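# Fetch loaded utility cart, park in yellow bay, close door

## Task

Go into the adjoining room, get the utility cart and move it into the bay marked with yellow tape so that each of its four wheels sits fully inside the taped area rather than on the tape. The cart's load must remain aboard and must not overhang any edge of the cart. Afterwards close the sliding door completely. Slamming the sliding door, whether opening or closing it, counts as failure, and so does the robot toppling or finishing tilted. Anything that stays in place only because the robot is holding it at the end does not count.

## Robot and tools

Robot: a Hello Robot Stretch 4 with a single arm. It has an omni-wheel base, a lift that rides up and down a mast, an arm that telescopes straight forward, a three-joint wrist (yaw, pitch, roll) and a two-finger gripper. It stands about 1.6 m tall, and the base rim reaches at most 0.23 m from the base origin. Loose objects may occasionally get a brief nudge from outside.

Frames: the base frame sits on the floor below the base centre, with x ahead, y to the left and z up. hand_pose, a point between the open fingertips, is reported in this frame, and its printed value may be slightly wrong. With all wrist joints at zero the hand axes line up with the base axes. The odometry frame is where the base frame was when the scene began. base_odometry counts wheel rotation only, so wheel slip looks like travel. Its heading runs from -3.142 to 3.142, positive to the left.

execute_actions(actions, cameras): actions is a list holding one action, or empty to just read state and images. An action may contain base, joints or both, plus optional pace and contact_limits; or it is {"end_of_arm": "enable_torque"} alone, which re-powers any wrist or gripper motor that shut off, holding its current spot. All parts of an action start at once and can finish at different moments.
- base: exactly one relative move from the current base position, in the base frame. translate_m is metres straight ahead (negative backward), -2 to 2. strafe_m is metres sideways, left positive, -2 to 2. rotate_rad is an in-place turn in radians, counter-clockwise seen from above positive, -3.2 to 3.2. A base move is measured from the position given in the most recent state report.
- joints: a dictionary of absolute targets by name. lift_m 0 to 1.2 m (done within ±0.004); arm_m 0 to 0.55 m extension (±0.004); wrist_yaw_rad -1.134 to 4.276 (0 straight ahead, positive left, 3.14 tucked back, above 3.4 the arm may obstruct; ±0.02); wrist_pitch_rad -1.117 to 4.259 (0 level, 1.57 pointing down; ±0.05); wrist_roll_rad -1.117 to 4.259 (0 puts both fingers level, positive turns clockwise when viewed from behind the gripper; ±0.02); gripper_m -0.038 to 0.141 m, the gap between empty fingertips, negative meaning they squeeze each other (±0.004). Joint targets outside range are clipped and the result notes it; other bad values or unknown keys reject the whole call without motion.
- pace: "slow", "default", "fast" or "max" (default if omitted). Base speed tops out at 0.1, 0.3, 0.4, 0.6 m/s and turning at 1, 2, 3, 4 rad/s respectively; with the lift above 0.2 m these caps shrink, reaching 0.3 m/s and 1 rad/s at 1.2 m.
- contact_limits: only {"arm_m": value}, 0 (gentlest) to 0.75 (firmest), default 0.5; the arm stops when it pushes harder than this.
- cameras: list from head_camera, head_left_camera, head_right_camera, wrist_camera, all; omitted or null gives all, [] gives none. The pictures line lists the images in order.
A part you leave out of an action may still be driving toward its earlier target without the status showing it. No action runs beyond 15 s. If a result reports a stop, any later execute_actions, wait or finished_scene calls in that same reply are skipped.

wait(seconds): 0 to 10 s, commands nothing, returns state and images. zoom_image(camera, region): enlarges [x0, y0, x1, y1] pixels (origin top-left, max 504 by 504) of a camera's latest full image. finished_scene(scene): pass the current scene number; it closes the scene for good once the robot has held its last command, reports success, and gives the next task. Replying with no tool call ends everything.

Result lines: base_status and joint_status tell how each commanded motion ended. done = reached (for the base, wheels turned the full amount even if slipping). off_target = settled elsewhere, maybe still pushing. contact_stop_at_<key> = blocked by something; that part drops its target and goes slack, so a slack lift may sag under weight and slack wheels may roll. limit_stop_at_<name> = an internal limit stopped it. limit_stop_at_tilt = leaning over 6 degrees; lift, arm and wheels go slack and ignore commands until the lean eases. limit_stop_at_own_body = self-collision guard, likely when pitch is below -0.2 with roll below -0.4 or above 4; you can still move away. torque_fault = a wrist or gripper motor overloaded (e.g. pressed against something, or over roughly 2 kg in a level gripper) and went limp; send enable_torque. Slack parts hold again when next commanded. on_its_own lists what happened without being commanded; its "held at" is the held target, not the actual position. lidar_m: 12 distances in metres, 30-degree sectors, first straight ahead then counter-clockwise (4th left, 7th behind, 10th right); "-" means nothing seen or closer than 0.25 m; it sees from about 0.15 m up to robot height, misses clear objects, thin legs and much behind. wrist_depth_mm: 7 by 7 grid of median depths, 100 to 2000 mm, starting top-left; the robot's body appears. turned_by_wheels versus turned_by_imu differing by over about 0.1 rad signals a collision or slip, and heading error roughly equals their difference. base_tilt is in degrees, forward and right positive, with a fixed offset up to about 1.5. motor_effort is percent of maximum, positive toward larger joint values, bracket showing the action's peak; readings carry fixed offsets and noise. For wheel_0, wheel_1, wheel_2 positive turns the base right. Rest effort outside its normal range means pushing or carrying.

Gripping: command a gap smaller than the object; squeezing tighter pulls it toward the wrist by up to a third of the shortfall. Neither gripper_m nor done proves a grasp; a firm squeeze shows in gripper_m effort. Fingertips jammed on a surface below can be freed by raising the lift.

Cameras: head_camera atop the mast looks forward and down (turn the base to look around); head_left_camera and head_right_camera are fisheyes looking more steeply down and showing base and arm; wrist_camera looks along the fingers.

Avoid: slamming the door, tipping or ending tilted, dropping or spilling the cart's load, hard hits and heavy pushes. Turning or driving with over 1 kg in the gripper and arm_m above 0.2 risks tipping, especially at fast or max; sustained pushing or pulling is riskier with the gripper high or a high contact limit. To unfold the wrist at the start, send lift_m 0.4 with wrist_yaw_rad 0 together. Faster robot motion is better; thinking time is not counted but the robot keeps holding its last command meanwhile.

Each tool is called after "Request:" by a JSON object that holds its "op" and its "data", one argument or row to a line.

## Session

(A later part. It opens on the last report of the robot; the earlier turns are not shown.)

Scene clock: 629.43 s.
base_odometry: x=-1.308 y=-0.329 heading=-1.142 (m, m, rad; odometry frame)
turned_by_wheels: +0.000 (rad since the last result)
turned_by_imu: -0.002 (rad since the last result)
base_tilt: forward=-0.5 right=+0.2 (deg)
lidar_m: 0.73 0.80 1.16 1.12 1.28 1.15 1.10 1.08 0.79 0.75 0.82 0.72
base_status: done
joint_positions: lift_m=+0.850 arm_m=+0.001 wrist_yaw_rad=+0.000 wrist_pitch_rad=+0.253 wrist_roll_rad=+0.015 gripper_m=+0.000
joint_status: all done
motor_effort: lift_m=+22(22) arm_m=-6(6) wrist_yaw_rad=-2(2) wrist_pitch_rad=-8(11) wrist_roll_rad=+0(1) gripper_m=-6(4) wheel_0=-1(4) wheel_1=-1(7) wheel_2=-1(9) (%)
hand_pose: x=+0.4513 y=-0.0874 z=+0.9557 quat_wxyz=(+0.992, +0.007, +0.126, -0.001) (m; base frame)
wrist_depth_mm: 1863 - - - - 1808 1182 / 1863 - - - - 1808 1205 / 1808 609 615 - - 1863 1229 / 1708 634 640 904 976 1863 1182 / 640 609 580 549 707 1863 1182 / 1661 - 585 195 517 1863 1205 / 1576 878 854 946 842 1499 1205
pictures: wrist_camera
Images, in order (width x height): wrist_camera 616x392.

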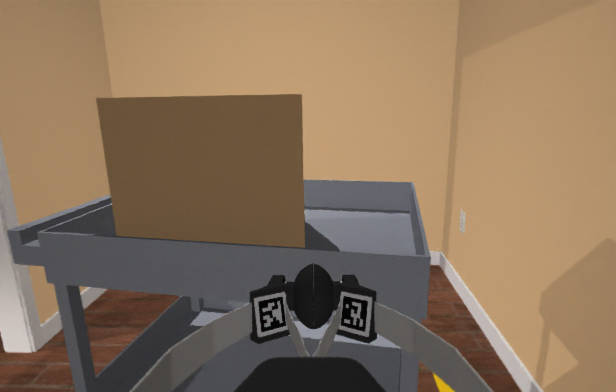

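Request:
{"op": "execute_actions", "data": {
  "actions": [
    {"base":{"translate_m":-1.35},"joints":{"lift_m":0.2,"wrist_pitch_rad":0.02,"gripper_m":0.1}}
  ],
  "cameras": []
}}

Request:
{"op": "execute_actions", "data": {
  "actions": [
    {"base":{"strafe_m":0.75}}
  ],
  "cameras": []
}}

Request:
{"op": "execute_actions", "data": {
  "actions": [
    {"base":{"rotate_rad":0.3}}
  ]
}}

Scene clock: 670.20 s.
base_odometry: x=-1.799 y=+0.730 heading=-1.114 (m, m, rad; odometry frame)
turned_by_wheels: +0.028 (rad since the last result)
turned_by_imu: +0.060 (rad since the last result)
base_tilt: forward=-0.4 right=+0.3 (deg)
lidar_m: 1.62 1.56 1.28 0.65 0.25 0.25 0.25 0.25 0.33 0.70 0.78 1.16
base_status: translate_m contact_stop (by the wheels' count: -1.168 of -1.350)
joint_positions: lift_m=+0.200 arm_m=+0.000 wrist_yaw_rad=+0.000 wrist_pitch_rad=+0.022 wrist_roll_rad=+0.015 gripper_m=+0.100
joint_status: all done
on_its_own: the wheels are slack since a contact_stop
motor_effort: lift_m=+18(22) arm_m=-1(6) wrist_yaw_rad=-2(12) wrist_pitch_rad=-8(14) wrist_roll_rad=+0(0) gripper_m=-1(5) wheel_0=+0(24) wheel_1=+0(30) wheel_2=+0(35) (%)
hand_pose: x=+0.4594 y=-0.0874 z=+0.3717 quat_wxyz=(+1.000, +0.007, +0.011, +0.000) (m; base frame)
wrist_depth_mm: 1576 - - - - 1983 1255 / - - - 1537 - - 1255 / 1661 - - - - - 1229 / 1661 - - - - - 1255 / 1661 - - - 1921 1921 1281 / 1464 1430 198 1464 213 1308 1229 / 1008 917 976 145 960 891 960
pictures: none
No camera images: the call's "cameras" was empty. Leave "cameras" out to get every camera's image.

not run: a stop came earlier in this reply.

not run: a stop came earlier in this reply.

Request:
{"op": "execute_actions", "data": {
  "actions": [
    {"base":{"translate_m":0.08}}
  ]
}}

Scene clock: 675.37 s.
base_odometry: x=-1.764 y=+0.658 heading=-1.114 (m, m, rad; odometry frame)
turned_by_wheels: +0.000 (rad since the last result)
turned_by_imu: -0.001 (rad since the last result)
base_tilt: forward=-0.5 right=+0.3 (deg)
lidar_m: 1.53 1.57 1.28 0.87 0.38 0.27 0.28 0.29 0.50 0.72 0.77 1.16
base_status: done
joint_positions: lift_m=+0.200 arm_m=+0.000 wrist_yaw_rad=+0.000 wrist_pitch_rad=+0.022 wrist_roll_rad=+0.015 gripper_m=+0.100
joint_status: not commanded
motor_effort: lift_m=+18(18) arm_m=-1(1) wrist_yaw_rad=-3(3) wrist_pitch_rad=-7(8) wrist_roll_rad=+0(1) gripper_m=-1(2) wheel_0=+0(6) wheel_1=+2(0) wheel_2=+0(10) (%)
hand_pose: x=+0.4594 y=-0.0874 z=+0.3717 quat_wxyz=(+1.000, +0.007, +0.011, +0.000) (m; base frame)
wrist_depth_mm: - - - 1464 - - 1281 / - - - 1430 - - 1281 / - - - - - - 1281 / - - - - - - 1281 / - - - 1430 - 1983 1229 / 1464 1464 197 1397 212 1255 1182 / 991 931 976 145 976 904 960
pictures: head_camera, head_left_camera, head_right_camera, wrist_camera
Images, in order (width x height): head_camera 420x560, head_left_camera 420x672, head_right_camera 420x672, wrist_camera 616x392.

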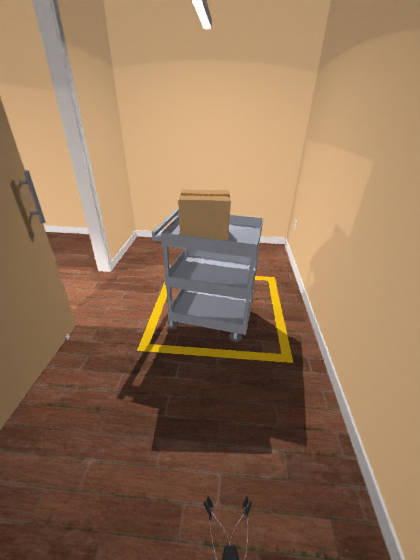

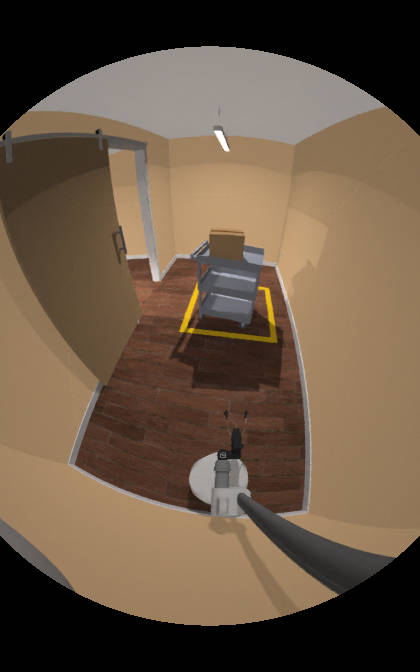

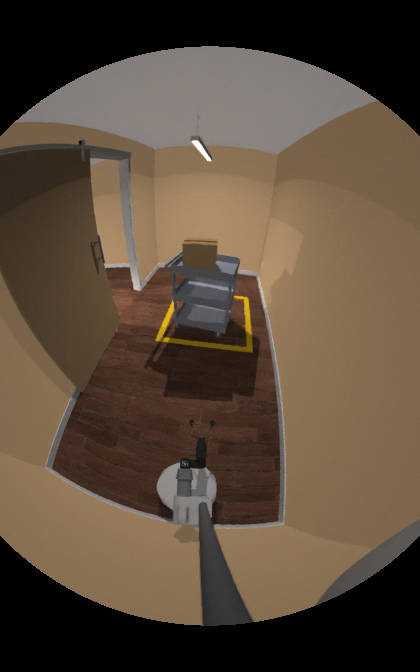

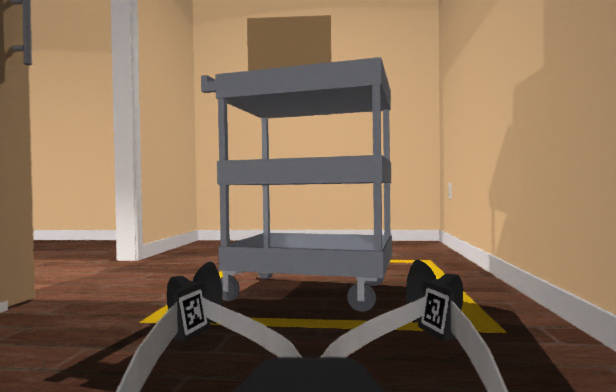

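Request:
{"op": "execute_actions", "data": {
  "actions": [
    {"base":{"strafe_m":0.8}}
  ],
  "cameras": []
}}

Request:
{"op": "execute_actions", "data": {
  "actions": [
    {"base":{"rotate_rad":0.4}}
  ]
}}

Scene clock: 684.93 s.
base_odometry: x=-1.046 y=+1.011 heading=-1.114 (m, m, rad; odometry frame)
turned_by_wheels: +0.000 (rad since the last result)
turned_by_imu: -0.005 (rad since the last result)
base_tilt: forward=-0.4 right=+0.3 (deg)
lidar_m: 1.20 0.59 0.45 0.43 0.29 0.25 0.25 0.25 0.38 1.48 1.63 1.75
base_status: done
joint_positions: lift_m=+0.200 arm_m=+0.000 wrist_yaw_rad=+0.000 wrist_pitch_rad=+0.022 wrist_roll_rad=+0.015 gripper_m=+0.100
joint_status: not commanded
motor_effort: lift_m=+18(18) arm_m=-1(1) wrist_yaw_rad=-2(2) wrist_pitch_rad=-6(8) wrist_roll_rad=+0(1) gripper_m=+0(4) wheel_0=+1(8) wheel_1=+1(12) wheel_2=+0(0) (%)
hand_pose: x=+0.4594 y=-0.0874 z=+0.3717 quat_wxyz=(+1.000, +0.007, +0.011, +0.000) (m; base frame)
wrist_depth_mm: 609 866 1499 - - 1430 - / 621 866 1430 - - 1430 1366 / 627 866 1464 - - - - / 621 878 1464 - - - - / 615 854 1430 - - 1863 1430 / 615 820 197 1464 213 1308 1366 / 615 778 991 145 946 891 946
pictures: none
No camera images: the call's "cameras" was empty. Leave "cameras" out to get every camera's image.

Scene clock: 686.10 s.
base_odometry: x=-1.046 y=+1.011 heading=-0.714 (m, m, rad; odometry frame)
turned_by_wheels: +0.400 (rad since the last result)
turned_by_imu: +0.402 (rad since the last result)
base_tilt: forward=-0.5 right=+0.2 (deg)
lidar_m: 0.68 0.49 0.44 0.31 0.25 - 0.25 0.29 0.76 1.58 1.76 1.67
base_status: done
joint_positions: lift_m=+0.200 arm_m=+0.000 wrist_yaw_rad=+0.000 wrist_pitch_rad=+0.022 wrist_roll_rad=+0.015 gripper_m=+0.100
joint_status: not commanded
motor_effort: lift_m=+18(18) arm_m=+0(1) wrist_yaw_rad=-3(3) wrist_pitch_rad=-5(6) wrist_roll_rad=+0(0) gripper_m=-3(2) wheel_0=+0(6) wheel_1=-1(10) wheel_2=-2(7) (%)
hand_pose: x=+0.4594 y=-0.0874 z=+0.3717 quat_wxyz=(+1.000, +0.007, +0.011, +0.000) (m; base frame)
wrist_depth_mm: 415 508 591 778 1336 - - / 415 512 591 788 1336 - - / 418 512 597 788 1308 - - / 418 512 585 788 1308 - - / 415 517 591 788 1229 - - / 415 496 198 778 213 1281 1397 / 421 480 585 145 960 917 960
pictures: head_camera, head_left_camera, head_right_camera, wrist_camera
Images, in order (width x height): head_camera 420x560, head_left_camera 420x672, head_right_camera 420x672, wrist_camera 616x392.

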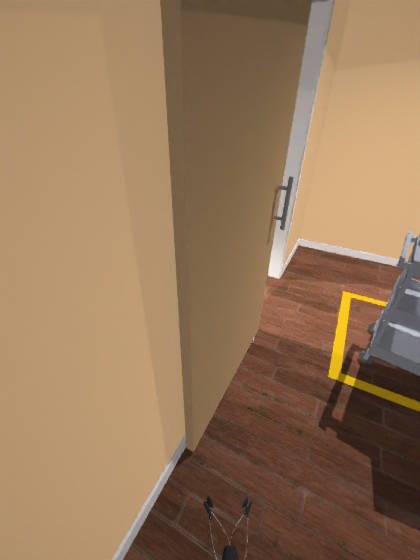

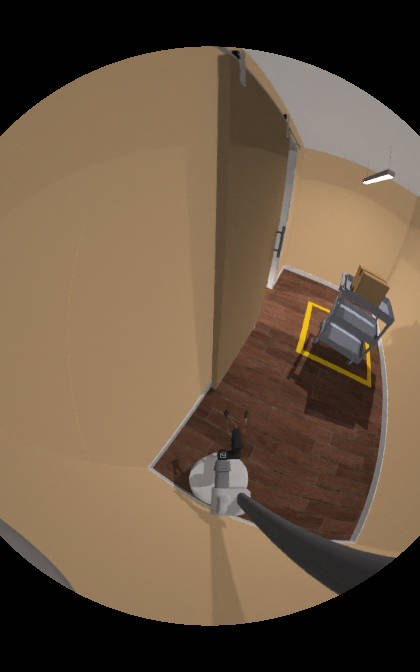

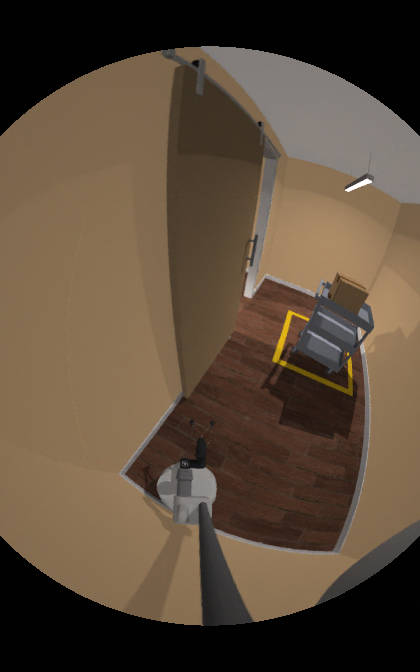

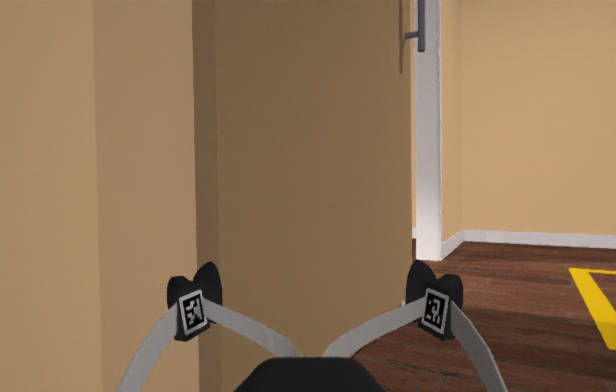

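Request:
{"op": "execute_actions", "data": {
  "actions": [
    {"base":{"rotate_rad":0.165},"joints":{"gripper_m":0.0}}
  ],
  "cameras": ["wrist_camera"]
}}

Request:
{"op": "execute_actions", "data": {
  "actions": [
    {"joints":{"arm_m":0.45},"pace":"slow","contact_limits":{"arm_m":0.6}}
  ],
  "cameras": ["wrist_camera","head_left_camera"]
}}

Scene clock: 697.87 s.
base_odometry: x=-1.046 y=+1.011 heading=-0.549 (m, m, rad; odometry frame)
turned_by_wheels: +0.165 (rad since the last result)
turned_by_imu: +0.164 (rad since the last result)
base_tilt: forward=-0.5 right=+0.2 (deg)
lidar_m: 0.57 0.46 0.45 0.27 0.25 0.25 0.25 0.38 1.52 1.68 1.75 1.06
base_status: done
joint_positions: lift_m=+0.200 arm_m=+0.000 wrist_yaw_rad=+0.000 wrist_pitch_rad=+0.022 wrist_roll_rad=+0.015 gripper_m=+0.000
joint_status: all done
motor_effort: lift_m=+18(18) arm_m=-1(1) wrist_yaw_rad=-2(3) wrist_pitch_rad=-7(7) wrist_roll_rad=+0(0) gripper_m=-3(6) wheel_0=-1(5) wheel_1=-3(5) wheel_2=-1(7) (%)
hand_pose: x=+0.4594 y=-0.0874 z=+0.3717 quat_wxyz=(+1.000, +0.007, +0.011, +0.000) (m; base frame)
wrist_depth_mm: 357 418 517 585 768 1281 - / 357 421 512 585 759 1229 - / 355 418 508 580 768 1281 - / 353 424 512 585 768 1255 - / 355 418 512 591 759 1281 - / 357 421 484 196 691 1182 1366 / 355 399 504 569 741 904 946
pictures: wrist_camera
Images, in order (width x height): wrist_camera 616x392.

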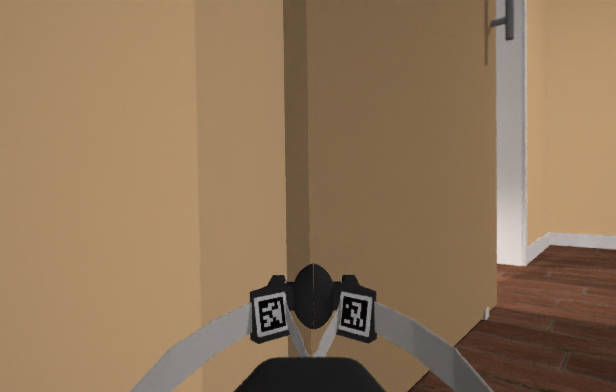

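Scene clock: 703.63 s.
torque_fault: wrist_yaw_rad switched itself off since the last result.
base_odometry: x=-1.046 y=+1.011 heading=-0.549 (m, m, rad; odometry frame)
turned_by_wheels: +0.000 (rad since the last result)
turned_by_imu: -0.002 (rad since the last result)
base_tilt: forward=-0.4 right=+0.2 (deg)
lidar_m: 0.60 0.46 0.44 0.28 0.25 0.25 0.25 0.39 1.53 1.65 1.75 1.04
base_status: not commanded
joint_positions: lift_m=+0.200 arm_m=+0.449 wrist_yaw_rad=-0.287 wrist_pitch_rad=+0.022 wrist_roll_rad=+0.015 gripper_m=+0.000
joint_status: all done
on_its_own: wrist_yaw_rad is off since a torque_fault, until you send "end_of_arm": "enable_torque" (your +0.000 is given up)
motor_effort: lift_m=+18(18) arm_m=+6(21) wrist_yaw_rad=-3(98) wrist_pitch_rad=-6(6) wrist_roll_rad=+0(0) gripper_m=-5(14) wheel_0=-2(26) wheel_1=-1(13) wheel_2=-3(24) (%)
contact_limits: arm_m 0.6
hand_pose: x=+0.8716 y=-0.1656 z=+0.3719 quat_wxyz=(+0.990, +0.009, +0.010, -0.143) (m; base frame)
wrist_depth_mm: 161 204 243 257 574 - - / 161 204 245 257 574 - - / 162 204 246 256 574 - - / 161 204 247 257 574 - - / 161 205 249 256 564 - - / 161 204 242 196 424 1397 1430 / 161 190 247 236 480 904 931
pictures: head_left_camera, wrist_camera
Images, in order (width x height): head_left_camera 420x672, wrist_camera 616x392.

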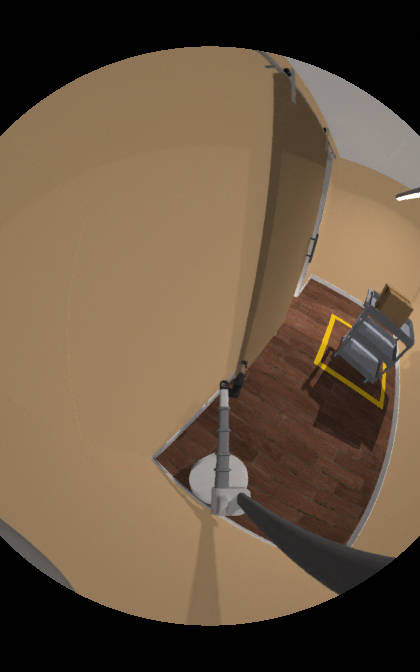

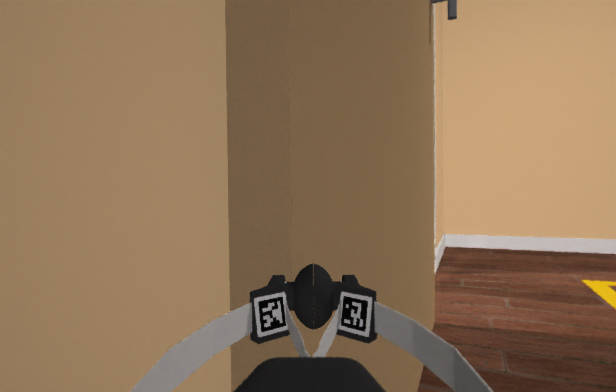

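Request:
{"op": "execute_actions", "data": {
  "actions": [
    {"end_of_arm":"enable_torque"}
  ],
  "cameras": []
}}

Request:
{"op": "execute_actions", "data": {
  "actions": [
    {"joints":{"arm_m":0.25}}
  ],
  "cameras": []
}}

Request:
{"op": "execute_actions", "data": {
  "actions": [
    {"base":{"rotate_rad":-0.27},"joints":{"wrist_yaw_rad":0.0}}
  ]
}}

Scene clock: 726.50 s.
base_odometry: x=-1.046 y=+1.011 heading=-0.549 (m, m, rad; odometry frame)
turned_by_wheels: +0.000 (rad since the last result)
turned_by_imu: -0.001 (rad since the last result)
base_tilt: forward=-0.4 right=+0.2 (deg)
lidar_m: 0.59 0.45 0.44 0.28 0.25 0.25 0.25 0.41 1.52 1.68 1.74 1.08
base_status: not commanded
joint_positions: lift_m=+0.200 arm_m=+0.449 wrist_yaw_rad=-0.287 wrist_pitch_rad=+0.022 wrist_roll_rad=+0.015 gripper_m=+0.000
joint_status: not commanded
end_of_arm: enable_torque: each motor that was off is on again
on_its_own: wrist_yaw_rad is held at -0.287, not at your +0.000, since a torque_fault
motor_effort: lift_m=+18(18) arm_m=+6(6) wrist_yaw_rad=-2(2) wrist_pitch_rad=-6(6) wrist_roll_rad=+1(1) gripper_m=-5(7) wheel_0=-2(2) wheel_1=-1(1) wheel_2=-2(3) (%)
hand_pose: x=+0.8716 y=-0.1656 z=+0.3719 quat_wxyz=(+0.990, +0.009, +0.010, -0.143) (m; base frame)
wrist_depth_mm: 161 204 244 256 564 - - / 162 204 245 255 569 - - / 161 204 245 254 569 - - / 161 204 246 254 564 - - / 161 203 249 254 564 - - / 161 204 241 196 421 1430 1366 / 160 189 246 235 477 891 960
pictures: none
No camera images: the call's "cameras" was empty. Leave "cameras" out to get every camera's image.

Scene clock: 728.20 s.
base_odometry: x=-1.046 y=+1.011 heading=-0.549 (m, m, rad; odometry frame)
turned_by_wheels: +0.000 (rad since the last result)
turned_by_imu: -0.001 (rad since the last result)
base_tilt: forward=-0.4 right=+0.2 (deg)
lidar_m: 0.60 0.45 0.44 0.30 0.25 0.25 0.25 0.38 1.52 1.69 1.72 1.05
base_status: not commanded
joint_positions: lift_m=+0.200 arm_m=+0.251 wrist_yaw_rad=-0.288 wrist_pitch_rad=+0.022 wrist_roll_rad=+0.015 gripper_m=+0.000
joint_status: all done
on_its_own: wrist_yaw_rad is held at -0.287, not at your +0.000, since a torque_fault
motor_effort: lift_m=+18(18) arm_m=-6(5) wrist_yaw_rad=-2(3) wrist_pitch_rad=-7(8) wrist_roll_rad=+1(0) gripper_m=-5(7) wheel_0=-2(2) wheel_1=-1(1) wheel_2=-3(3) (%)
hand_pose: x=+0.6738 y=-0.1656 z=+0.3718 quat_wxyz=(+0.990, +0.009, +0.010, -0.143) (m; base frame)
wrist_depth_mm: 283 355 433 580 1308 - - / 285 357 436 585 1336 - - / 283 357 436 574 1308 - - / 283 355 439 574 1281 - - / 283 355 439 574 1308 - - / 282 355 424 196 946 1366 1430 / 281 332 430 462 842 891 946
pictures: none
No camera images: the call's "cameras" was empty. Leave "cameras" out to get every camera's image.

Scene clock: 729.23 s.
base_odometry: x=-1.046 y=+1.011 heading=-0.819 (m, m, rad; odometry frame)
turned_by_wheels: -0.270 (rad since the last result)
turned_by_imu: -0.272 (rad since the last result)
base_tilt: forward=-0.4 right=+0.2 (deg)
lidar_m: 0.78 0.50 0.46 0.37 0.25 0.25 0.25 0.28 0.61 1.52 1.81 1.75
base_status: done
joint_positions: lift_m=+0.200 arm_m=+0.251 wrist_yaw_rad=+0.000 wrist_pitch_rad=+0.022 wrist_roll_rad=+0.015 gripper_m=+0.000
joint_status: all done
motor_effort: lift_m=+18(18) arm_m=-6(6) wrist_yaw_rad=-2(1) wrist_pitch_rad=-7(6) wrist_roll_rad=+1(1) gripper_m=-4(8) wheel_0=+0(6) wheel_1=+2(7) wheel_2=+0(8) (%)
hand_pose: x=+0.7103 y=-0.0875 z=+0.3718 quat_wxyz=(+1.000, +0.007, +0.011, +0.000) (m; base frame)
wrist_depth_mm: 375 418 530 809 - - - / 375 424 521 798 - - - / 375 421 525 809 - - - / 375 418 521 809 - - - / 373 421 521 798 - - - / 375 424 477 196 1182 1397 1397 / 373 427 504 647 891 878 946
pictures: head_camera, head_left_camera, head_right_camera, wrist_camera
Images, in order (width x height): head_camera 420x560, head_left_camera 420x672, head_right_camera 420x672, wrist_camera 616x392.

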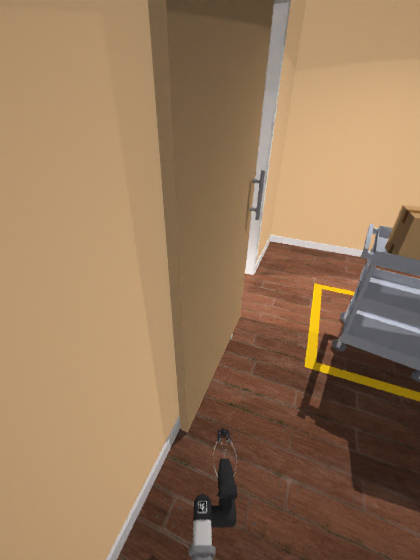

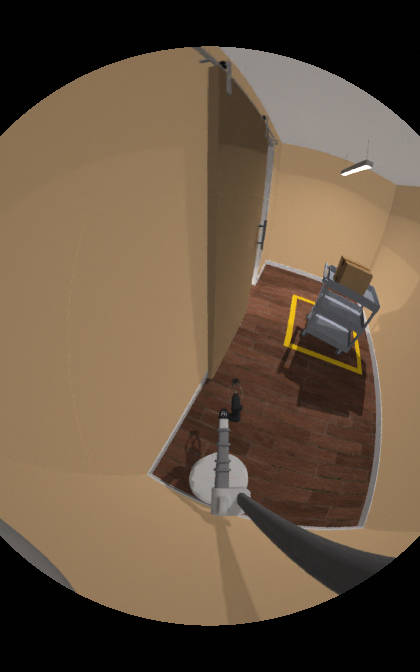

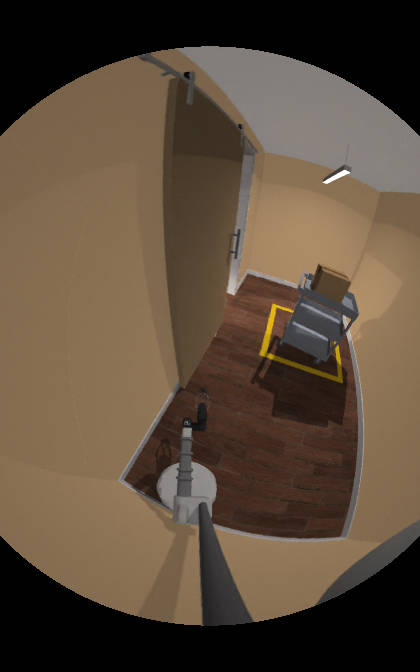

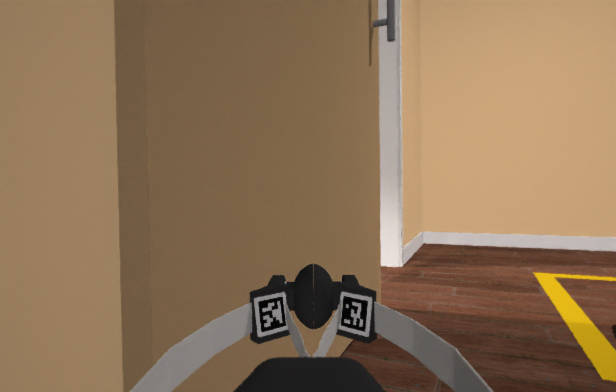

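Request:
{"op": "execute_actions", "data": {
  "actions": [
    {"base":{"strafe_m":0.1},"pace":"slow"}
  ],
  "cameras": []
}}

Request:
{"op": "execute_actions", "data": {
  "actions": [
    {"joints":{"arm_m":0.42},"pace":"slow","contact_limits":{"arm_m":0.3}}
  ],
  "cameras": ["wrist_camera","head_left_camera"]
}}

Scene clock: 762.77 s.
base_odometry: x=-0.981 y=+1.054 heading=-0.788 (m, m, rad; odometry frame)
turned_by_wheels: +0.031 (rad since the last result)
turned_by_imu: +0.029 (rad since the last result)
base_tilt: forward=-0.4 right=+0.2 (deg)
lidar_m: 0.62 0.41 0.36 0.35 0.25 - 0.25 0.26 0.60 1.62 1.83 1.78
base_status: strafe_m contact_stop (by the wheels' count: +0.077 of +0.100)
joint_positions: lift_m=+0.200 arm_m=+0.251 wrist_yaw_rad=+0.000 wrist_pitch_rad=+0.022 wrist_roll_rad=+0.015 gripper_m=+0.000
joint_status: not commanded
on_its_own: the wheels are slack since a contact_stop
motor_effort: lift_m=+18(18) arm_m=-6(6) wrist_yaw_rad=-2(4) wrist_pitch_rad=-7(9) wrist_roll_rad=+1(0) gripper_m=-4(6) wheel_0=+0(26) wheel_1=+0(14) wheel_2=+0(34) (%)
hand_pose: x=+0.7103 y=-0.0874 z=+0.3717 quat_wxyz=(+1.000, +0.007, +0.011, +0.000) (m; base frame)
wrist_depth_mm: 279 347 404 535 1025 - - / 278 351 407 530 1025 - - / 281 347 407 525 1042 - - / 281 347 407 530 1042 - - / 279 349 407 525 1042 - - / 279 349 407 195 798 1430 1366 / 279 325 407 436 842 891 946
pictures: none
No camera images: the call's "cameras" was empty. Leave "cameras" out to get every camera's image.

not run: a stop came earlier in this reply.

Request:
{"op": "execute_actions", "data": {
  "actions": [
    {"base":{"translate_m":0.08},"pace":"slow"}
  ],
  "cameras": ["wrist_camera","head_left_camera"]
}}

Scene clock: 767.63 s.
base_odometry: x=-0.924 y=+0.998 heading=-0.788 (m, m, rad; odometry frame)
turned_by_wheels: +0.000 (rad since the last result)
turned_by_imu: -0.002 (rad since the last result)
base_tilt: forward=-0.3 right=+0.2 (deg)
lidar_m: 0.58 0.37 0.34 0.34 0.31 0.25 0.29 0.36 0.76 1.65 1.76 1.71
base_status: done
joint_positions: lift_m=+0.200 arm_m=+0.251 wrist_yaw_rad=+0.000 wrist_pitch_rad=+0.022 wrist_roll_rad=+0.015 gripper_m=+0.000
joint_status: not commanded
motor_effort: lift_m=+18(18) arm_m=-5(5) wrist_yaw_rad=-2(2) wrist_pitch_rad=-8(5) wrist_roll_rad=+0(0) gripper_m=-3(6) wheel_0=+1(3) wheel_1=+2(6) wheel_2=-2(8) (%)
hand_pose: x=+0.7103 y=-0.0874 z=+0.3717 quat_wxyz=(+1.000, +0.007, +0.011, +0.000) (m; base frame)
wrist_depth_mm: 248 309 325 455 878 - - / 249 310 322 452 878 - - / 249 309 325 449 866 - - / 248 309 327 452 878 - - / 248 309 327 449 866 - - / 247 309 322 196 699 1397 1397 / 245 287 320 375 778 891 960
pictures: head_left_camera, wrist_camera
Images, in order (width x height): head_left_camera 420x672, wrist_camera 616x392.

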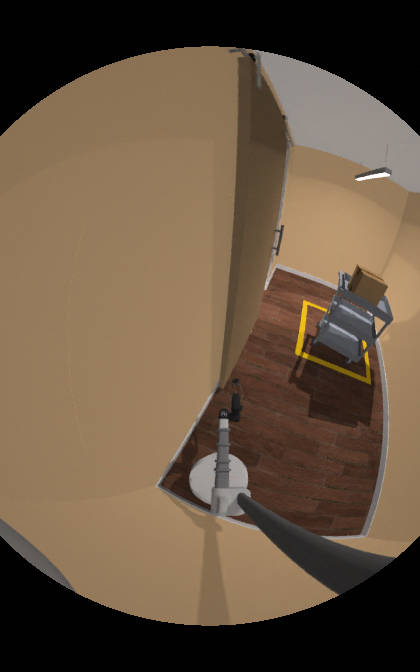

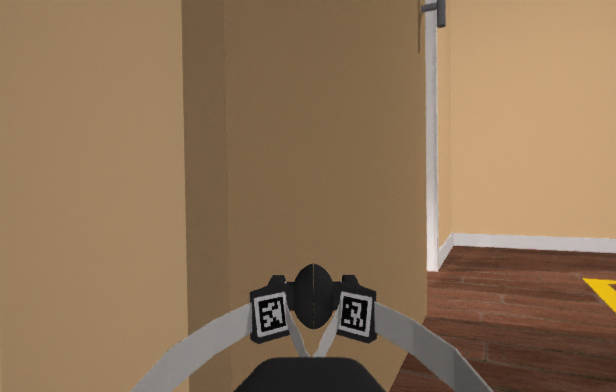

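Request:
{"op": "execute_actions", "data": {
  "actions": [
    {"joints":{"arm_m":0.05}}
  ],
  "cameras": []
}}

Request:
{"op": "execute_actions", "data": {
  "actions": [
    {"base":{"rotate_rad":-0.2},"joints":{"wrist_yaw_rad":0.55}}
  ],
  "cameras": ["wrist_camera","head_left_camera"]
}}

Scene clock: 781.47 s.
base_odometry: x=-0.924 y=+0.998 heading=-0.788 (m, m, rad; odometry frame)
turned_by_wheels: +0.000 (rad since the last result)
turned_by_imu: -0.001 (rad since the last result)
base_tilt: forward=-0.4 right=+0.1 (deg)
lidar_m: 0.58 0.38 0.34 0.34 0.27 0.25 0.27 0.39 0.75 1.66 1.77 1.70
base_status: not commanded
joint_positions: lift_m=+0.200 arm_m=+0.051 wrist_yaw_rad=+0.000 wrist_pitch_rad=+0.022 wrist_roll_rad=+0.015 gripper_m=+0.000
joint_status: all done
motor_effort: lift_m=+18(18) arm_m=-6(6) wrist_yaw_rad=-2(3) wrist_pitch_rad=-7(7) wrist_roll_rad=+0(1) gripper_m=-7(5) wheel_0=+1(2) wheel_1=+2(2) wheel_2=-2(2) (%)
hand_pose: x=+0.5104 y=-0.0874 z=+0.3717 quat_wxyz=(+1.000, +0.007, +0.011, +0.000) (m; base frame)
wrist_depth_mm: 327 410 521 647 1281 - - / 327 407 517 647 1281 - - / 327 410 517 634 1255 - - / 327 407 517 647 1255 - - / 329 410 517 640 1255 - - / 327 410 496 197 1008 1430 1397 / 327 379 521 525 866 891 931
pictures: none
No camera images: the call's "cameras" was empty. Leave "cameras" out to get every camera's image.

Scene clock: 782.37 s.
base_odometry: x=-0.924 y=+0.998 heading=-0.988 (m, m, rad; odometry frame)
turned_by_wheels: -0.200 (rad since the last result)
turned_by_imu: -0.201 (rad since the last result)
base_tilt: forward=-0.4 right=+0.2 (deg)
lidar_m: 0.78 0.42 0.34 0.34 0.33 0.25 0.26 0.32 0.54 1.62 1.84 1.71
base_status: done
joint_positions: lift_m=+0.200 arm_m=+0.051 wrist_yaw_rad=+0.550 wrist_pitch_rad=+0.022 wrist_roll_rad=+0.015 gripper_m=+0.000
joint_status: all done
motor_effort: lift_m=+18(18) arm_m=-5(6) wrist_yaw_rad=-1(2) wrist_pitch_rad=-3(8) wrist_roll_rad=-1(1) gripper_m=-6(5) wheel_0=+2(6) wheel_1=+2(7) wheel_2=+0(7) (%)
hand_pose: x=+0.5135 y=+0.0762 z=+0.3717 quat_wxyz=(+0.962, +0.004, +0.013, +0.271) (m; base frame)
wrist_depth_mm: 291 336 399 488 512 715 1182 / 291 336 399 492 512 723 1205 / 291 336 397 488 517 715 1229 / 293 336 397 488 521 723 1255 / 291 338 399 492 521 715 1281 / 293 336 377 196 492 723 1182 / 291 322 389 449 508 723 946
pictures: head_left_camera, wrist_camera
Images, in order (width x height): head_left_camera 420x672, wrist_camera 616x392.

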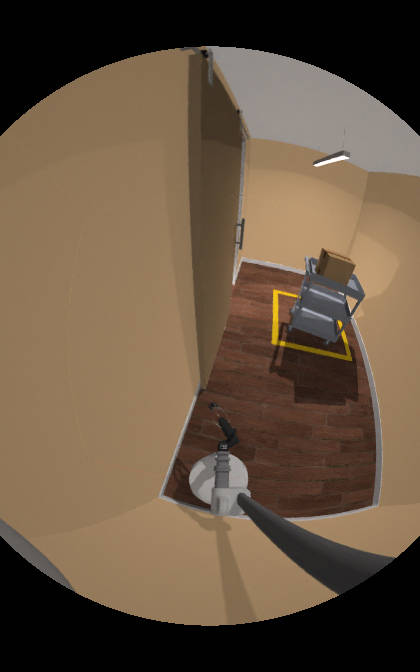

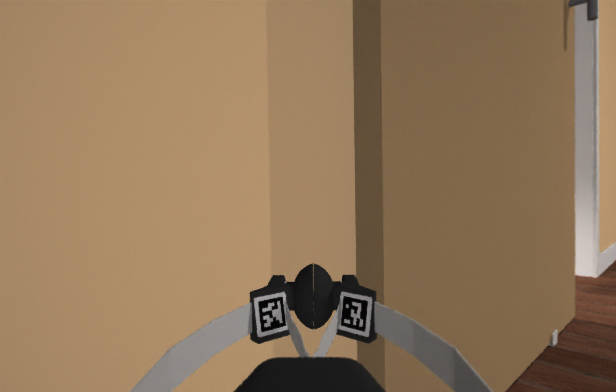

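Request:
{"op": "execute_actions", "data": {
  "actions": [
    {"base":{"strafe_m":0.06},"joints":{"wrist_yaw_rad":0.72},"pace":"slow"}
  ],
  "cameras": []
}}

Request:
{"op": "execute_actions", "data": {
  "actions": [
    {"joints":{"arm_m":0.3},"pace":"slow","contact_limits":{"arm_m":0.4}}
  ],
  "cameras": ["wrist_camera","head_left_camera"]
}}

Scene clock: 792.00 s.
base_odometry: x=-0.874 y=+1.031 heading=-0.987 (m, m, rad; odometry frame)
turned_by_wheels: +0.000 (rad since the last result)
turned_by_imu: -0.001 (rad since the last result)
base_tilt: forward=-0.4 right=+0.1 (deg)
lidar_m: 0.65 0.35 0.29 0.28 0.29 0.25 0.27 0.31 0.52 1.69 1.90 1.74
base_status: done
joint_positions: lift_m=+0.200 arm_m=+0.051 wrist_yaw_rad=+0.720 wrist_pitch_rad=+0.022 wrist_roll_rad=+0.015 gripper_m=+0.000
joint_status: all done
motor_effort: lift_m=+18(18) arm_m=-6(6) wrist_yaw_rad=-1(3) wrist_pitch_rad=-8(6) wrist_roll_rad=+0(0) gripper_m=-6(4) wheel_0=+1(4) wheel_1=+4(6) wheel_2=+0(1) (%)
hand_pose: x=+0.4964 y=+0.1244 z=+0.3717 quat_wxyz=(+0.936, +0.003, +0.013, +0.352) (m; base frame)
wrist_depth_mm: 222 249 283 327 389 433 469 / 222 250 283 329 389 436 462 / 223 248 283 329 389 433 462 / 223 249 285 325 392 442 469 / 222 250 285 329 392 436 466 / 223 249 273 195 373 439 469 / 222 242 281 309 382 427 466
pictures: none
No camera images: the call's "cameras" was empty. Leave "cameras" out to get every camera's image.

Scene clock: 795.80 s.
base_odometry: x=-0.874 y=+1.031 heading=-0.987 (m, m, rad; odometry frame)
turned_by_wheels: +0.000 (rad since the last result)
turned_by_imu: -0.001 (rad since the last result)
base_tilt: forward=-0.4 right=+0.3 (deg)
lidar_m: 0.65 0.37 0.27 0.28 0.30 0.25 0.25 0.29 0.55 1.67 1.88 1.74
base_status: not commanded
joint_positions: lift_m=+0.200 arm_m=+0.299 wrist_yaw_rad=+0.720 wrist_pitch_rad=+0.022 wrist_roll_rad=+0.015 gripper_m=+0.000
joint_status: all done
motor_effort: lift_m=+18(18) arm_m=+6(7) wrist_yaw_rad=-1(2) wrist_pitch_rad=-8(8) wrist_roll_rad=+0(0) gripper_m=-6(8) wheel_0=+0(0) wheel_1=+4(4) wheel_2=+0(0) (%)
contact_limits: arm_m 0.4
hand_pose: x=+0.7443 y=+0.1244 z=+0.3717 quat_wxyz=(+0.936, +0.003, +0.013, +0.352) (m; base frame)
wrist_depth_mm: 176 198 224 259 233 262 329 / 176 198 224 259 235 263 329 / 177 198 226 259 236 265 329 / 177 199 226 260 236 264 330 / 177 198 225 262 238 264 330 / 176 198 218 195 228 265 332 / 177 192 222 244 233 266 330
pictures: head_left_camera, wrist_camera
Images, in order (width x height): head_left_camera 420x672, wrist_camera 616x392.

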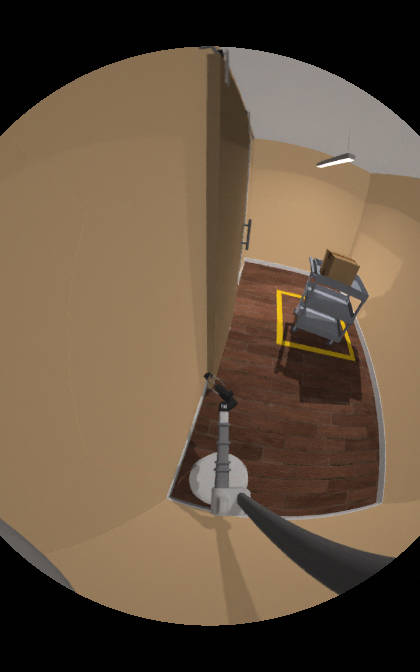

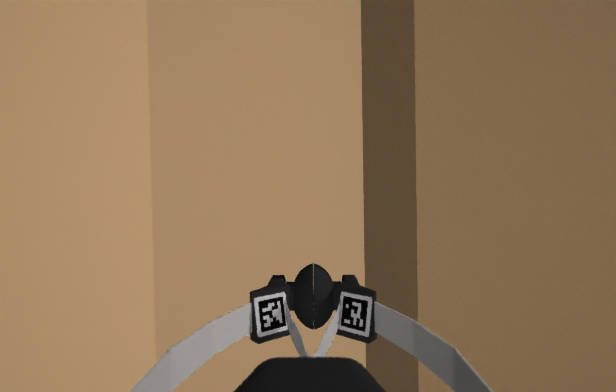

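Tip is in the corner next to the edge. Push.

Request:
{"op": "execute_actions", "data": {
  "actions": [
    {"joints":{"arm_m":0.52},"pace":"slow","contact_limits":{"arm_m":0.6}}
  ],
  "cameras": ["wrist_camera","head_left_camera"]
}}

Scene clock: 803.13 s.
base_odometry: x=-0.875 y=+1.031 heading=-0.990 (m, m, rad; odometry frame)
turned_by_wheels: -0.003 (rad since the last result)
turned_by_imu: -0.020 (rad since the last result)
base_tilt: forward=-0.4 right=+0.2 (deg)
lidar_m: 0.70 0.35 0.30 0.29 0.30 0.25 0.25 0.30 0.50 1.68 1.88 1.75
base_status: not commanded
joint_positions: lift_m=+0.200 arm_m=+0.519 wrist_yaw_rad=+0.708 wrist_pitch_rad=+0.022 wrist_roll_rad=+0.015 gripper_m=+0.000
joint_status: all done
on_its_own: wrist_yaw_rad is at rest, and its effort (+32) is outside its rest range (-13 to +13)
motor_effort: lift_m=+18(18) arm_m=+8(21) wrist_yaw_rad=+32(51) wrist_pitch_rad=-5(9) wrist_roll_rad=+0(1) gripper_m=-7(8) wheel_0=-15(21) wheel_1=-5(7) wheel_2=-15(33) (%)
contact_limits: arm_m 0.6
hand_pose: x=+0.9654 y=+0.1212 z=+0.3718 quat_wxyz=(+0.938, +0.003, +0.013, +0.347) (m; base frame)
wrist_depth_mm: 156 175 202 235 208 234 303 / 156 177 202 237 210 236 303 / 156 176 202 236 211 236 304 / 156 176 202 237 211 236 304 / 156 177 202 238 213 236 307 / 156 177 195 195 188 236 306 / 156 174 193 147 208 229 307
pictures: head_left_camera, wrist_camera
Images, in order (width x height): head_left_camera 420x672, wrist_camera 616x392.

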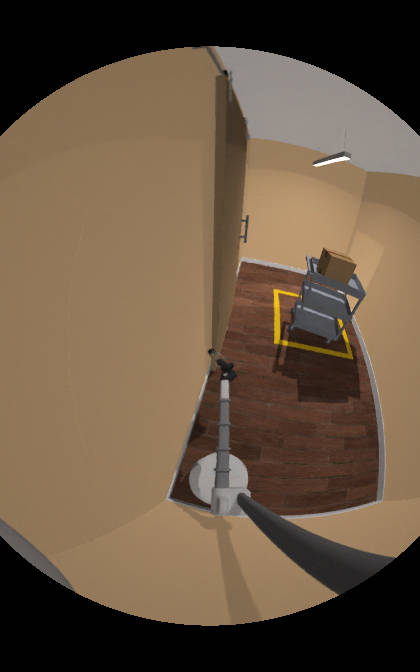

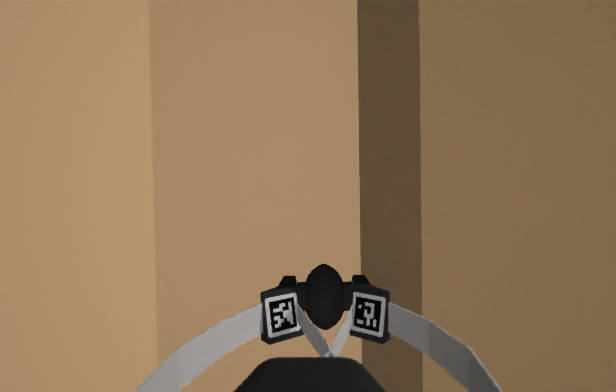

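Request:
{"op": "execute_actions", "data": {
  "actions": [
    {"base":{"translate_m":0.2},"pace":"slow"}
  ],
  "cameras": ["head_left_camera"]
}}

Request:
{"op": "execute_actions", "data": {
  "actions": [
    {"base":{"strafe_m":-0.04},"pace":"slow"}
  ],
  "cameras": []
}}

Request:
{"op": "execute_actions", "data": {
  "actions": [
    {"base":{"translate_m":0.2},"pace":"slow"}
  ],
  "cameras": ["head_left_camera","wrist_camera"]
}}

Scene clock: 811.63 s.
base_odometry: x=-0.867 y=+1.015 heading=-1.012 (m, m, rad; odometry frame)
turned_by_wheels: -0.022 (rad since the last result)
turned_by_imu: -0.024 (rad since the last result)
base_tilt: forward=-0.4 right=+0.2 (deg)
lidar_m: 0.76 0.37 0.29 0.26 0.34 0.27 0.26 0.33 0.53 1.69 1.88 1.74
base_status: translate_m contact_stop (by the wheels' count: +0.017 of +0.200)
joint_positions: lift_m=+0.200 arm_m=+0.519 wrist_yaw_rad=+0.722 wrist_pitch_rad=+0.022 wrist_roll_rad=+0.015 gripper_m=+0.000
joint_status: not commanded
on_its_own: the wheels are slack since a contact_stop
motor_effort: lift_m=+18(18) arm_m=+7(8) wrist_yaw_rad=-6(37) wrist_pitch_rad=-6(8) wrist_roll_rad=+0(0) gripper_m=-6(10) wheel_0=+0(19) wheel_1=+0(4) wheel_2=+0(36) (%)
hand_pose: x=+0.9640 y=+0.1249 z=+0.3718 quat_wxyz=(+0.936, +0.003, +0.013, +0.353) (m; base frame)
wrist_depth_mm: 164 185 211 242 211 248 320 / 164 185 212 244 211 249 322 / 164 185 212 243 212 252 322 / 164 185 213 243 211 252 324 / 164 185 213 242 212 251 324 / 164 185 200 195 202 253 325 / 164 178 208 152 204 251 325
pictures: head_left_camera
Images, in order (width x height): head_left_camera 420x672.

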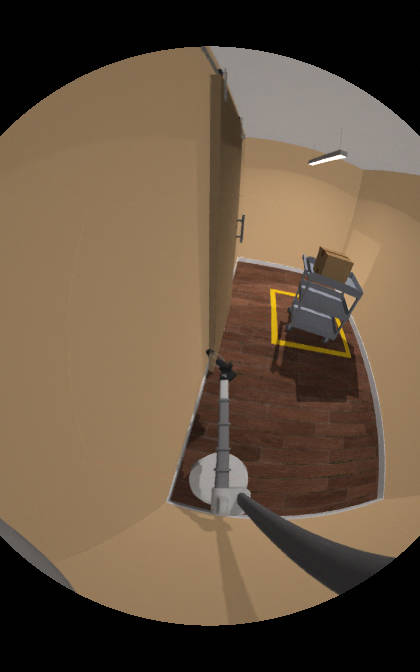

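not run: a stop came earlier in this reply.

not run: a stop came earlier in this reply.

Request:
{"op": "execute_actions", "data": {
  "actions": [
    {"base":{"translate_m":0.27},"joints":{"arm_m":0.22}}
  ],
  "cameras": []
}}

Request:
{"op": "execute_actions", "data": {
  "actions": [
    {"joints":{"arm_m":0.52},"pace":"slow","contact_limits":{"arm_m":0.6}}
  ],
  "cameras": ["head_left_camera"]
}}

Scene clock: 819.53 s.
base_odometry: x=-0.724 y=+0.786 heading=-1.012 (m, m, rad; odometry frame)
turned_by_wheels: +0.000 (rad since the last result)
turned_by_imu: -0.002 (rad since the last result)
base_tilt: forward=-0.4 right=+0.3 (deg)
lidar_m: 0.60 0.31 0.25 0.25 0.28 0.45 0.54 0.63 0.98 1.74 1.63 1.46
base_status: done
joint_positions: lift_m=+0.200 arm_m=+0.221 wrist_yaw_rad=+0.720 wrist_pitch_rad=+0.022 wrist_roll_rad=+0.015 gripper_m=+0.000
joint_status: all done
motor_effort: lift_m=+18(18) arm_m=-6(6) wrist_yaw_rad=-2(7) wrist_pitch_rad=-7(8) wrist_roll_rad=+0(0) gripper_m=-4(6) wheel_0=+0(7) wheel_1=+2(3) wheel_2=+0(9) (%)
hand_pose: x=+0.6665 y=+0.1245 z=+0.3717 quat_wxyz=(+0.936, +0.003, +0.013, +0.352) (m; base frame)
wrist_depth_mm: 169 190 216 255 232 266 343 / 168 190 218 256 233 265 342 / 169 190 217 257 234 265 342 / 169 191 220 256 235 267 347 / 169 191 219 256 236 267 345 / 168 190 211 195 224 267 345 / 169 183 215 240 231 267 345
pictures: none
No camera images: the call's "cameras" was empty. Leave "cameras" out to get every camera's image.

Scene clock: 823.80 s.
base_odometry: x=-0.724 y=+0.786 heading=-1.014 (m, m, rad; odometry frame)
turned_by_wheels: -0.002 (rad since the last result)
turned_by_imu: -0.027 (rad since the last result)
base_tilt: forward=-0.4 right=+0.2 (deg)
lidar_m: 0.68 0.33 0.25 0.25 0.27 0.44 0.53 0.61 0.97 1.70 1.66 1.48
base_status: not commanded
joint_positions: lift_m=+0.200 arm_m=+0.519 wrist_yaw_rad=+0.708 wrist_pitch_rad=+0.022 wrist_roll_rad=+0.015 gripper_m=+0.000
joint_status: all done
on_its_own: wrist_yaw_rad is at rest, and its effort (+32) is outside its rest range (-13 to +13)
motor_effort: lift_m=+18(18) arm_m=+8(20) wrist_yaw_rad=+32(39) wrist_pitch_rad=-6(7) wrist_roll_rad=+0(0) gripper_m=-6(5) wheel_0=-13(19) wheel_1=-4(5) wheel_2=-11(35) (%)
contact_limits: arm_m 0.6
hand_pose: x=+0.9655 y=+0.1212 z=+0.3718 quat_wxyz=(+0.938, +0.003, +0.013, +0.347) (m; base frame)
wrist_depth_mm: 151 172 199 237 213 240 327 / 151 171 200 237 213 240 327 / 152 172 200 238 213 242 329 / 151 173 200 237 214 241 329 / 152 173 201 238 216 241 327 / 152 172 191 200 188 241 330 / 152 169 189 160 211 232 330
pictures: head_left_camera
Images, in order (width x height): head_left_camera 420x672.

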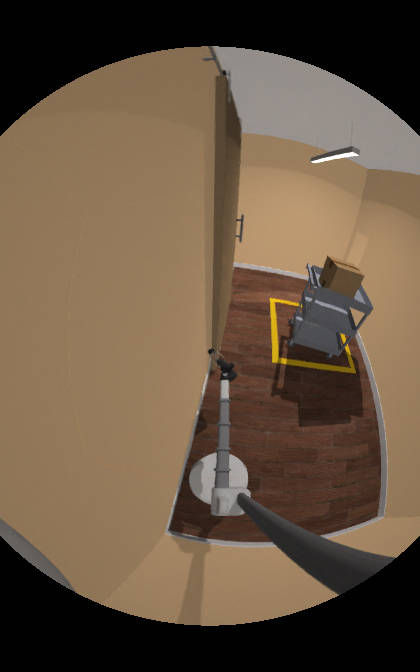

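Request:
{"op": "execute_actions", "data": {
  "actions": [
    {"base":{"strafe_m":-0.03},"joints":{"arm_m":0.47},"pace":"slow"}
  ],
  "cameras": []
}}

Request:
{"op": "execute_actions", "data": {
  "actions": [
    {"base":{"translate_m":0.25},"joints":{"arm_m":0.22}}
  ],
  "cameras": ["wrist_camera"]
}}

Request:
{"op": "execute_actions", "data": {
  "actions": [
    {"joints":{"arm_m":0.52},"pace":"slow","contact_limits":{"arm_m":0.6}}
  ],
  "cameras": ["head_left_camera","wrist_camera"]
}}

Scene clock: 831.80 s.
base_odometry: x=-0.749 y=+0.771 heading=-1.015 (m, m, rad; odometry frame)
turned_by_wheels: +0.000 (rad since the last result)
turned_by_imu: -0.002 (rad since the last result)
base_tilt: forward=-0.3 right=+0.2 (deg)
lidar_m: 0.76 0.34 0.27 0.27 0.30 0.51 0.55 0.62 0.98 1.70 1.64 1.47
base_status: done
joint_positions: lift_m=+0.200 arm_m=+0.471 wrist_yaw_rad=+0.720 wrist_pitch_rad=+0.022 wrist_roll_rad=+0.015 gripper_m=+0.000
joint_status: all done
motor_effort: lift_m=+18(18) arm_m=-6(7) wrist_yaw_rad=-1(32) wrist_pitch_rad=-6(6) wrist_roll_rad=+1(0) gripper_m=-5(4) wheel_0=+0(12) wheel_1=-3(9) wheel_2=-2(11) (%)
hand_pose: x=+0.9165 y=+0.1244 z=+0.3717 quat_wxyz=(+0.936, +0.003, +0.013, +0.352) (m; base frame)
wrist_depth_mm: 177 202 231 273 267 294 404 / 177 200 232 274 268 296 404 / 177 200 231 273 270 296 404 / 177 200 231 273 272 296 404 / 177 201 231 273 274 297 404 / 178 202 222 196 256 296 407 / 178 194 227 254 267 297 407
pictures: none
No camera images: the call's "cameras" was empty. Leave "cameras" out to get every camera's image.

Scene clock: 834.10 s.
base_odometry: x=-0.617 y=+0.558 heading=-1.014 (m, m, rad; odometry frame)
turned_by_wheels: +0.000 (rad since the last result)
turned_by_imu: -0.001 (rad since the last result)
base_tilt: forward=-0.4 right=+0.2 (deg)
lidar_m: 0.65 0.31 0.25 0.25 0.25 0.45 0.78 0.89 1.38 1.74 1.35 1.24
base_status: done
joint_positions: lift_m=+0.200 arm_m=+0.221 wrist_yaw_rad=+0.720 wrist_pitch_rad=+0.022 wrist_roll_rad=+0.015 gripper_m=+0.000
joint_status: all done
motor_effort: lift_m=+18(18) arm_m=-6(6) wrist_yaw_rad=-2(3) wrist_pitch_rad=-8(7) wrist_roll_rad=+0(0) gripper_m=-5(3) wheel_0=+2(6) wheel_1=+2(8) wheel_2=+1(10) (%)
hand_pose: x=+0.6665 y=+0.1245 z=+0.3717 quat_wxyz=(+0.936, +0.003, +0.013, +0.352) (m; base frame)
wrist_depth_mm: 176 200 231 272 268 298 413 / 177 200 231 273 272 298 410 / 178 201 231 274 272 298 402 / 178 201 231 276 272 300 404 / 178 202 232 273 274 300 410 / 177 202 223 196 257 301 410 / 177 194 228 254 267 300 410
pictures: wrist_camera
Images, in order (width x height): wrist_camera 616x392.

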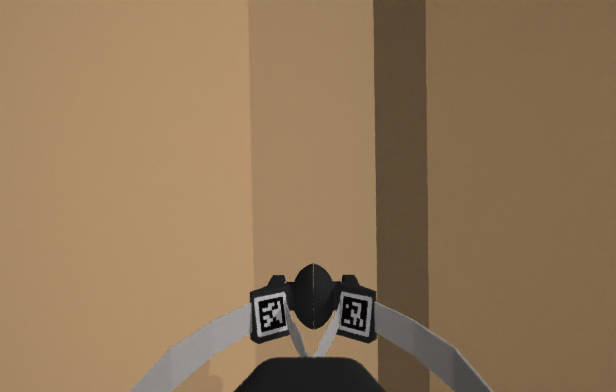

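Scene clock: 838.37 s.
base_odometry: x=-0.618 y=+0.558 heading=-1.016 (m, m, rad; odometry frame)
turned_by_wheels: -0.002 (rad since the last result)
turned_by_imu: -0.013 (rad since the last result)
base_tilt: forward=-0.3 right=+0.2 (deg)
lidar_m: 0.69 0.31 0.25 0.25 0.28 0.46 0.79 0.86 1.35 1.73 1.35 1.28
base_status: not commanded
joint_positions: lift_m=+0.200 arm_m=+0.519 wrist_yaw_rad=+0.712 wrist_pitch_rad=+0.022 wrist_roll_rad=+0.015 gripper_m=+0.000
joint_status: all done
on_its_own: wrist_yaw_rad is at rest, and its effort (+22) is outside its rest range (-13 to +13)
motor_effort: lift_m=+18(18) arm_m=+7(20) wrist_yaw_rad=+22(30) wrist_pitch_rad=-8(8) wrist_roll_rad=+0(1) gripper_m=-4(8) wheel_0=-7(17) wheel_1=-3(3) wheel_2=-7(33) (%)
contact_limits: arm_m 0.6
hand_pose: x=+0.9651 y=+0.1221 z=+0.3718 quat_wxyz=(+0.937, +0.003, +0.013, +0.348) (m; base frame)
wrist_depth_mm: 153 174 201 241 218 247 349 / 152 175 202 241 219 248 349 / 153 174 202 242 220 249 351 / 153 174 201 240 220 249 349 / 153 174 202 236 222 250 355 / 153 174 193 194 186 250 353 / 153 170 196 156 217 251 353
pictures: head_left_camera, wrist_camera
Images, in order (width x height): head_left_camera 420x672, wrist_camera 616x392.

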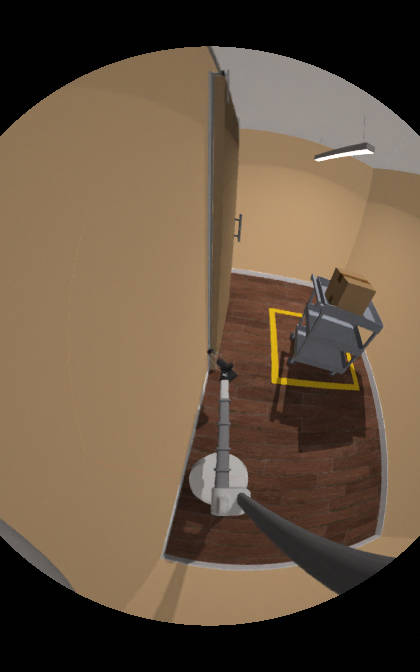

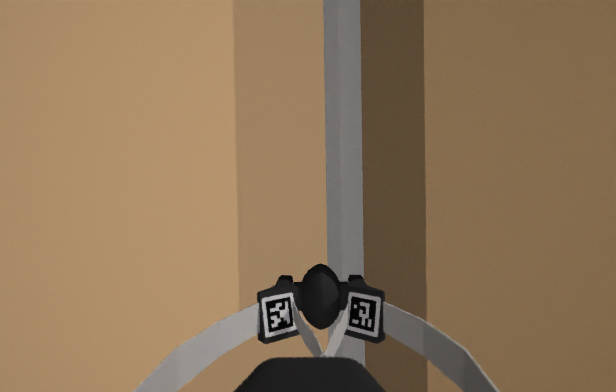

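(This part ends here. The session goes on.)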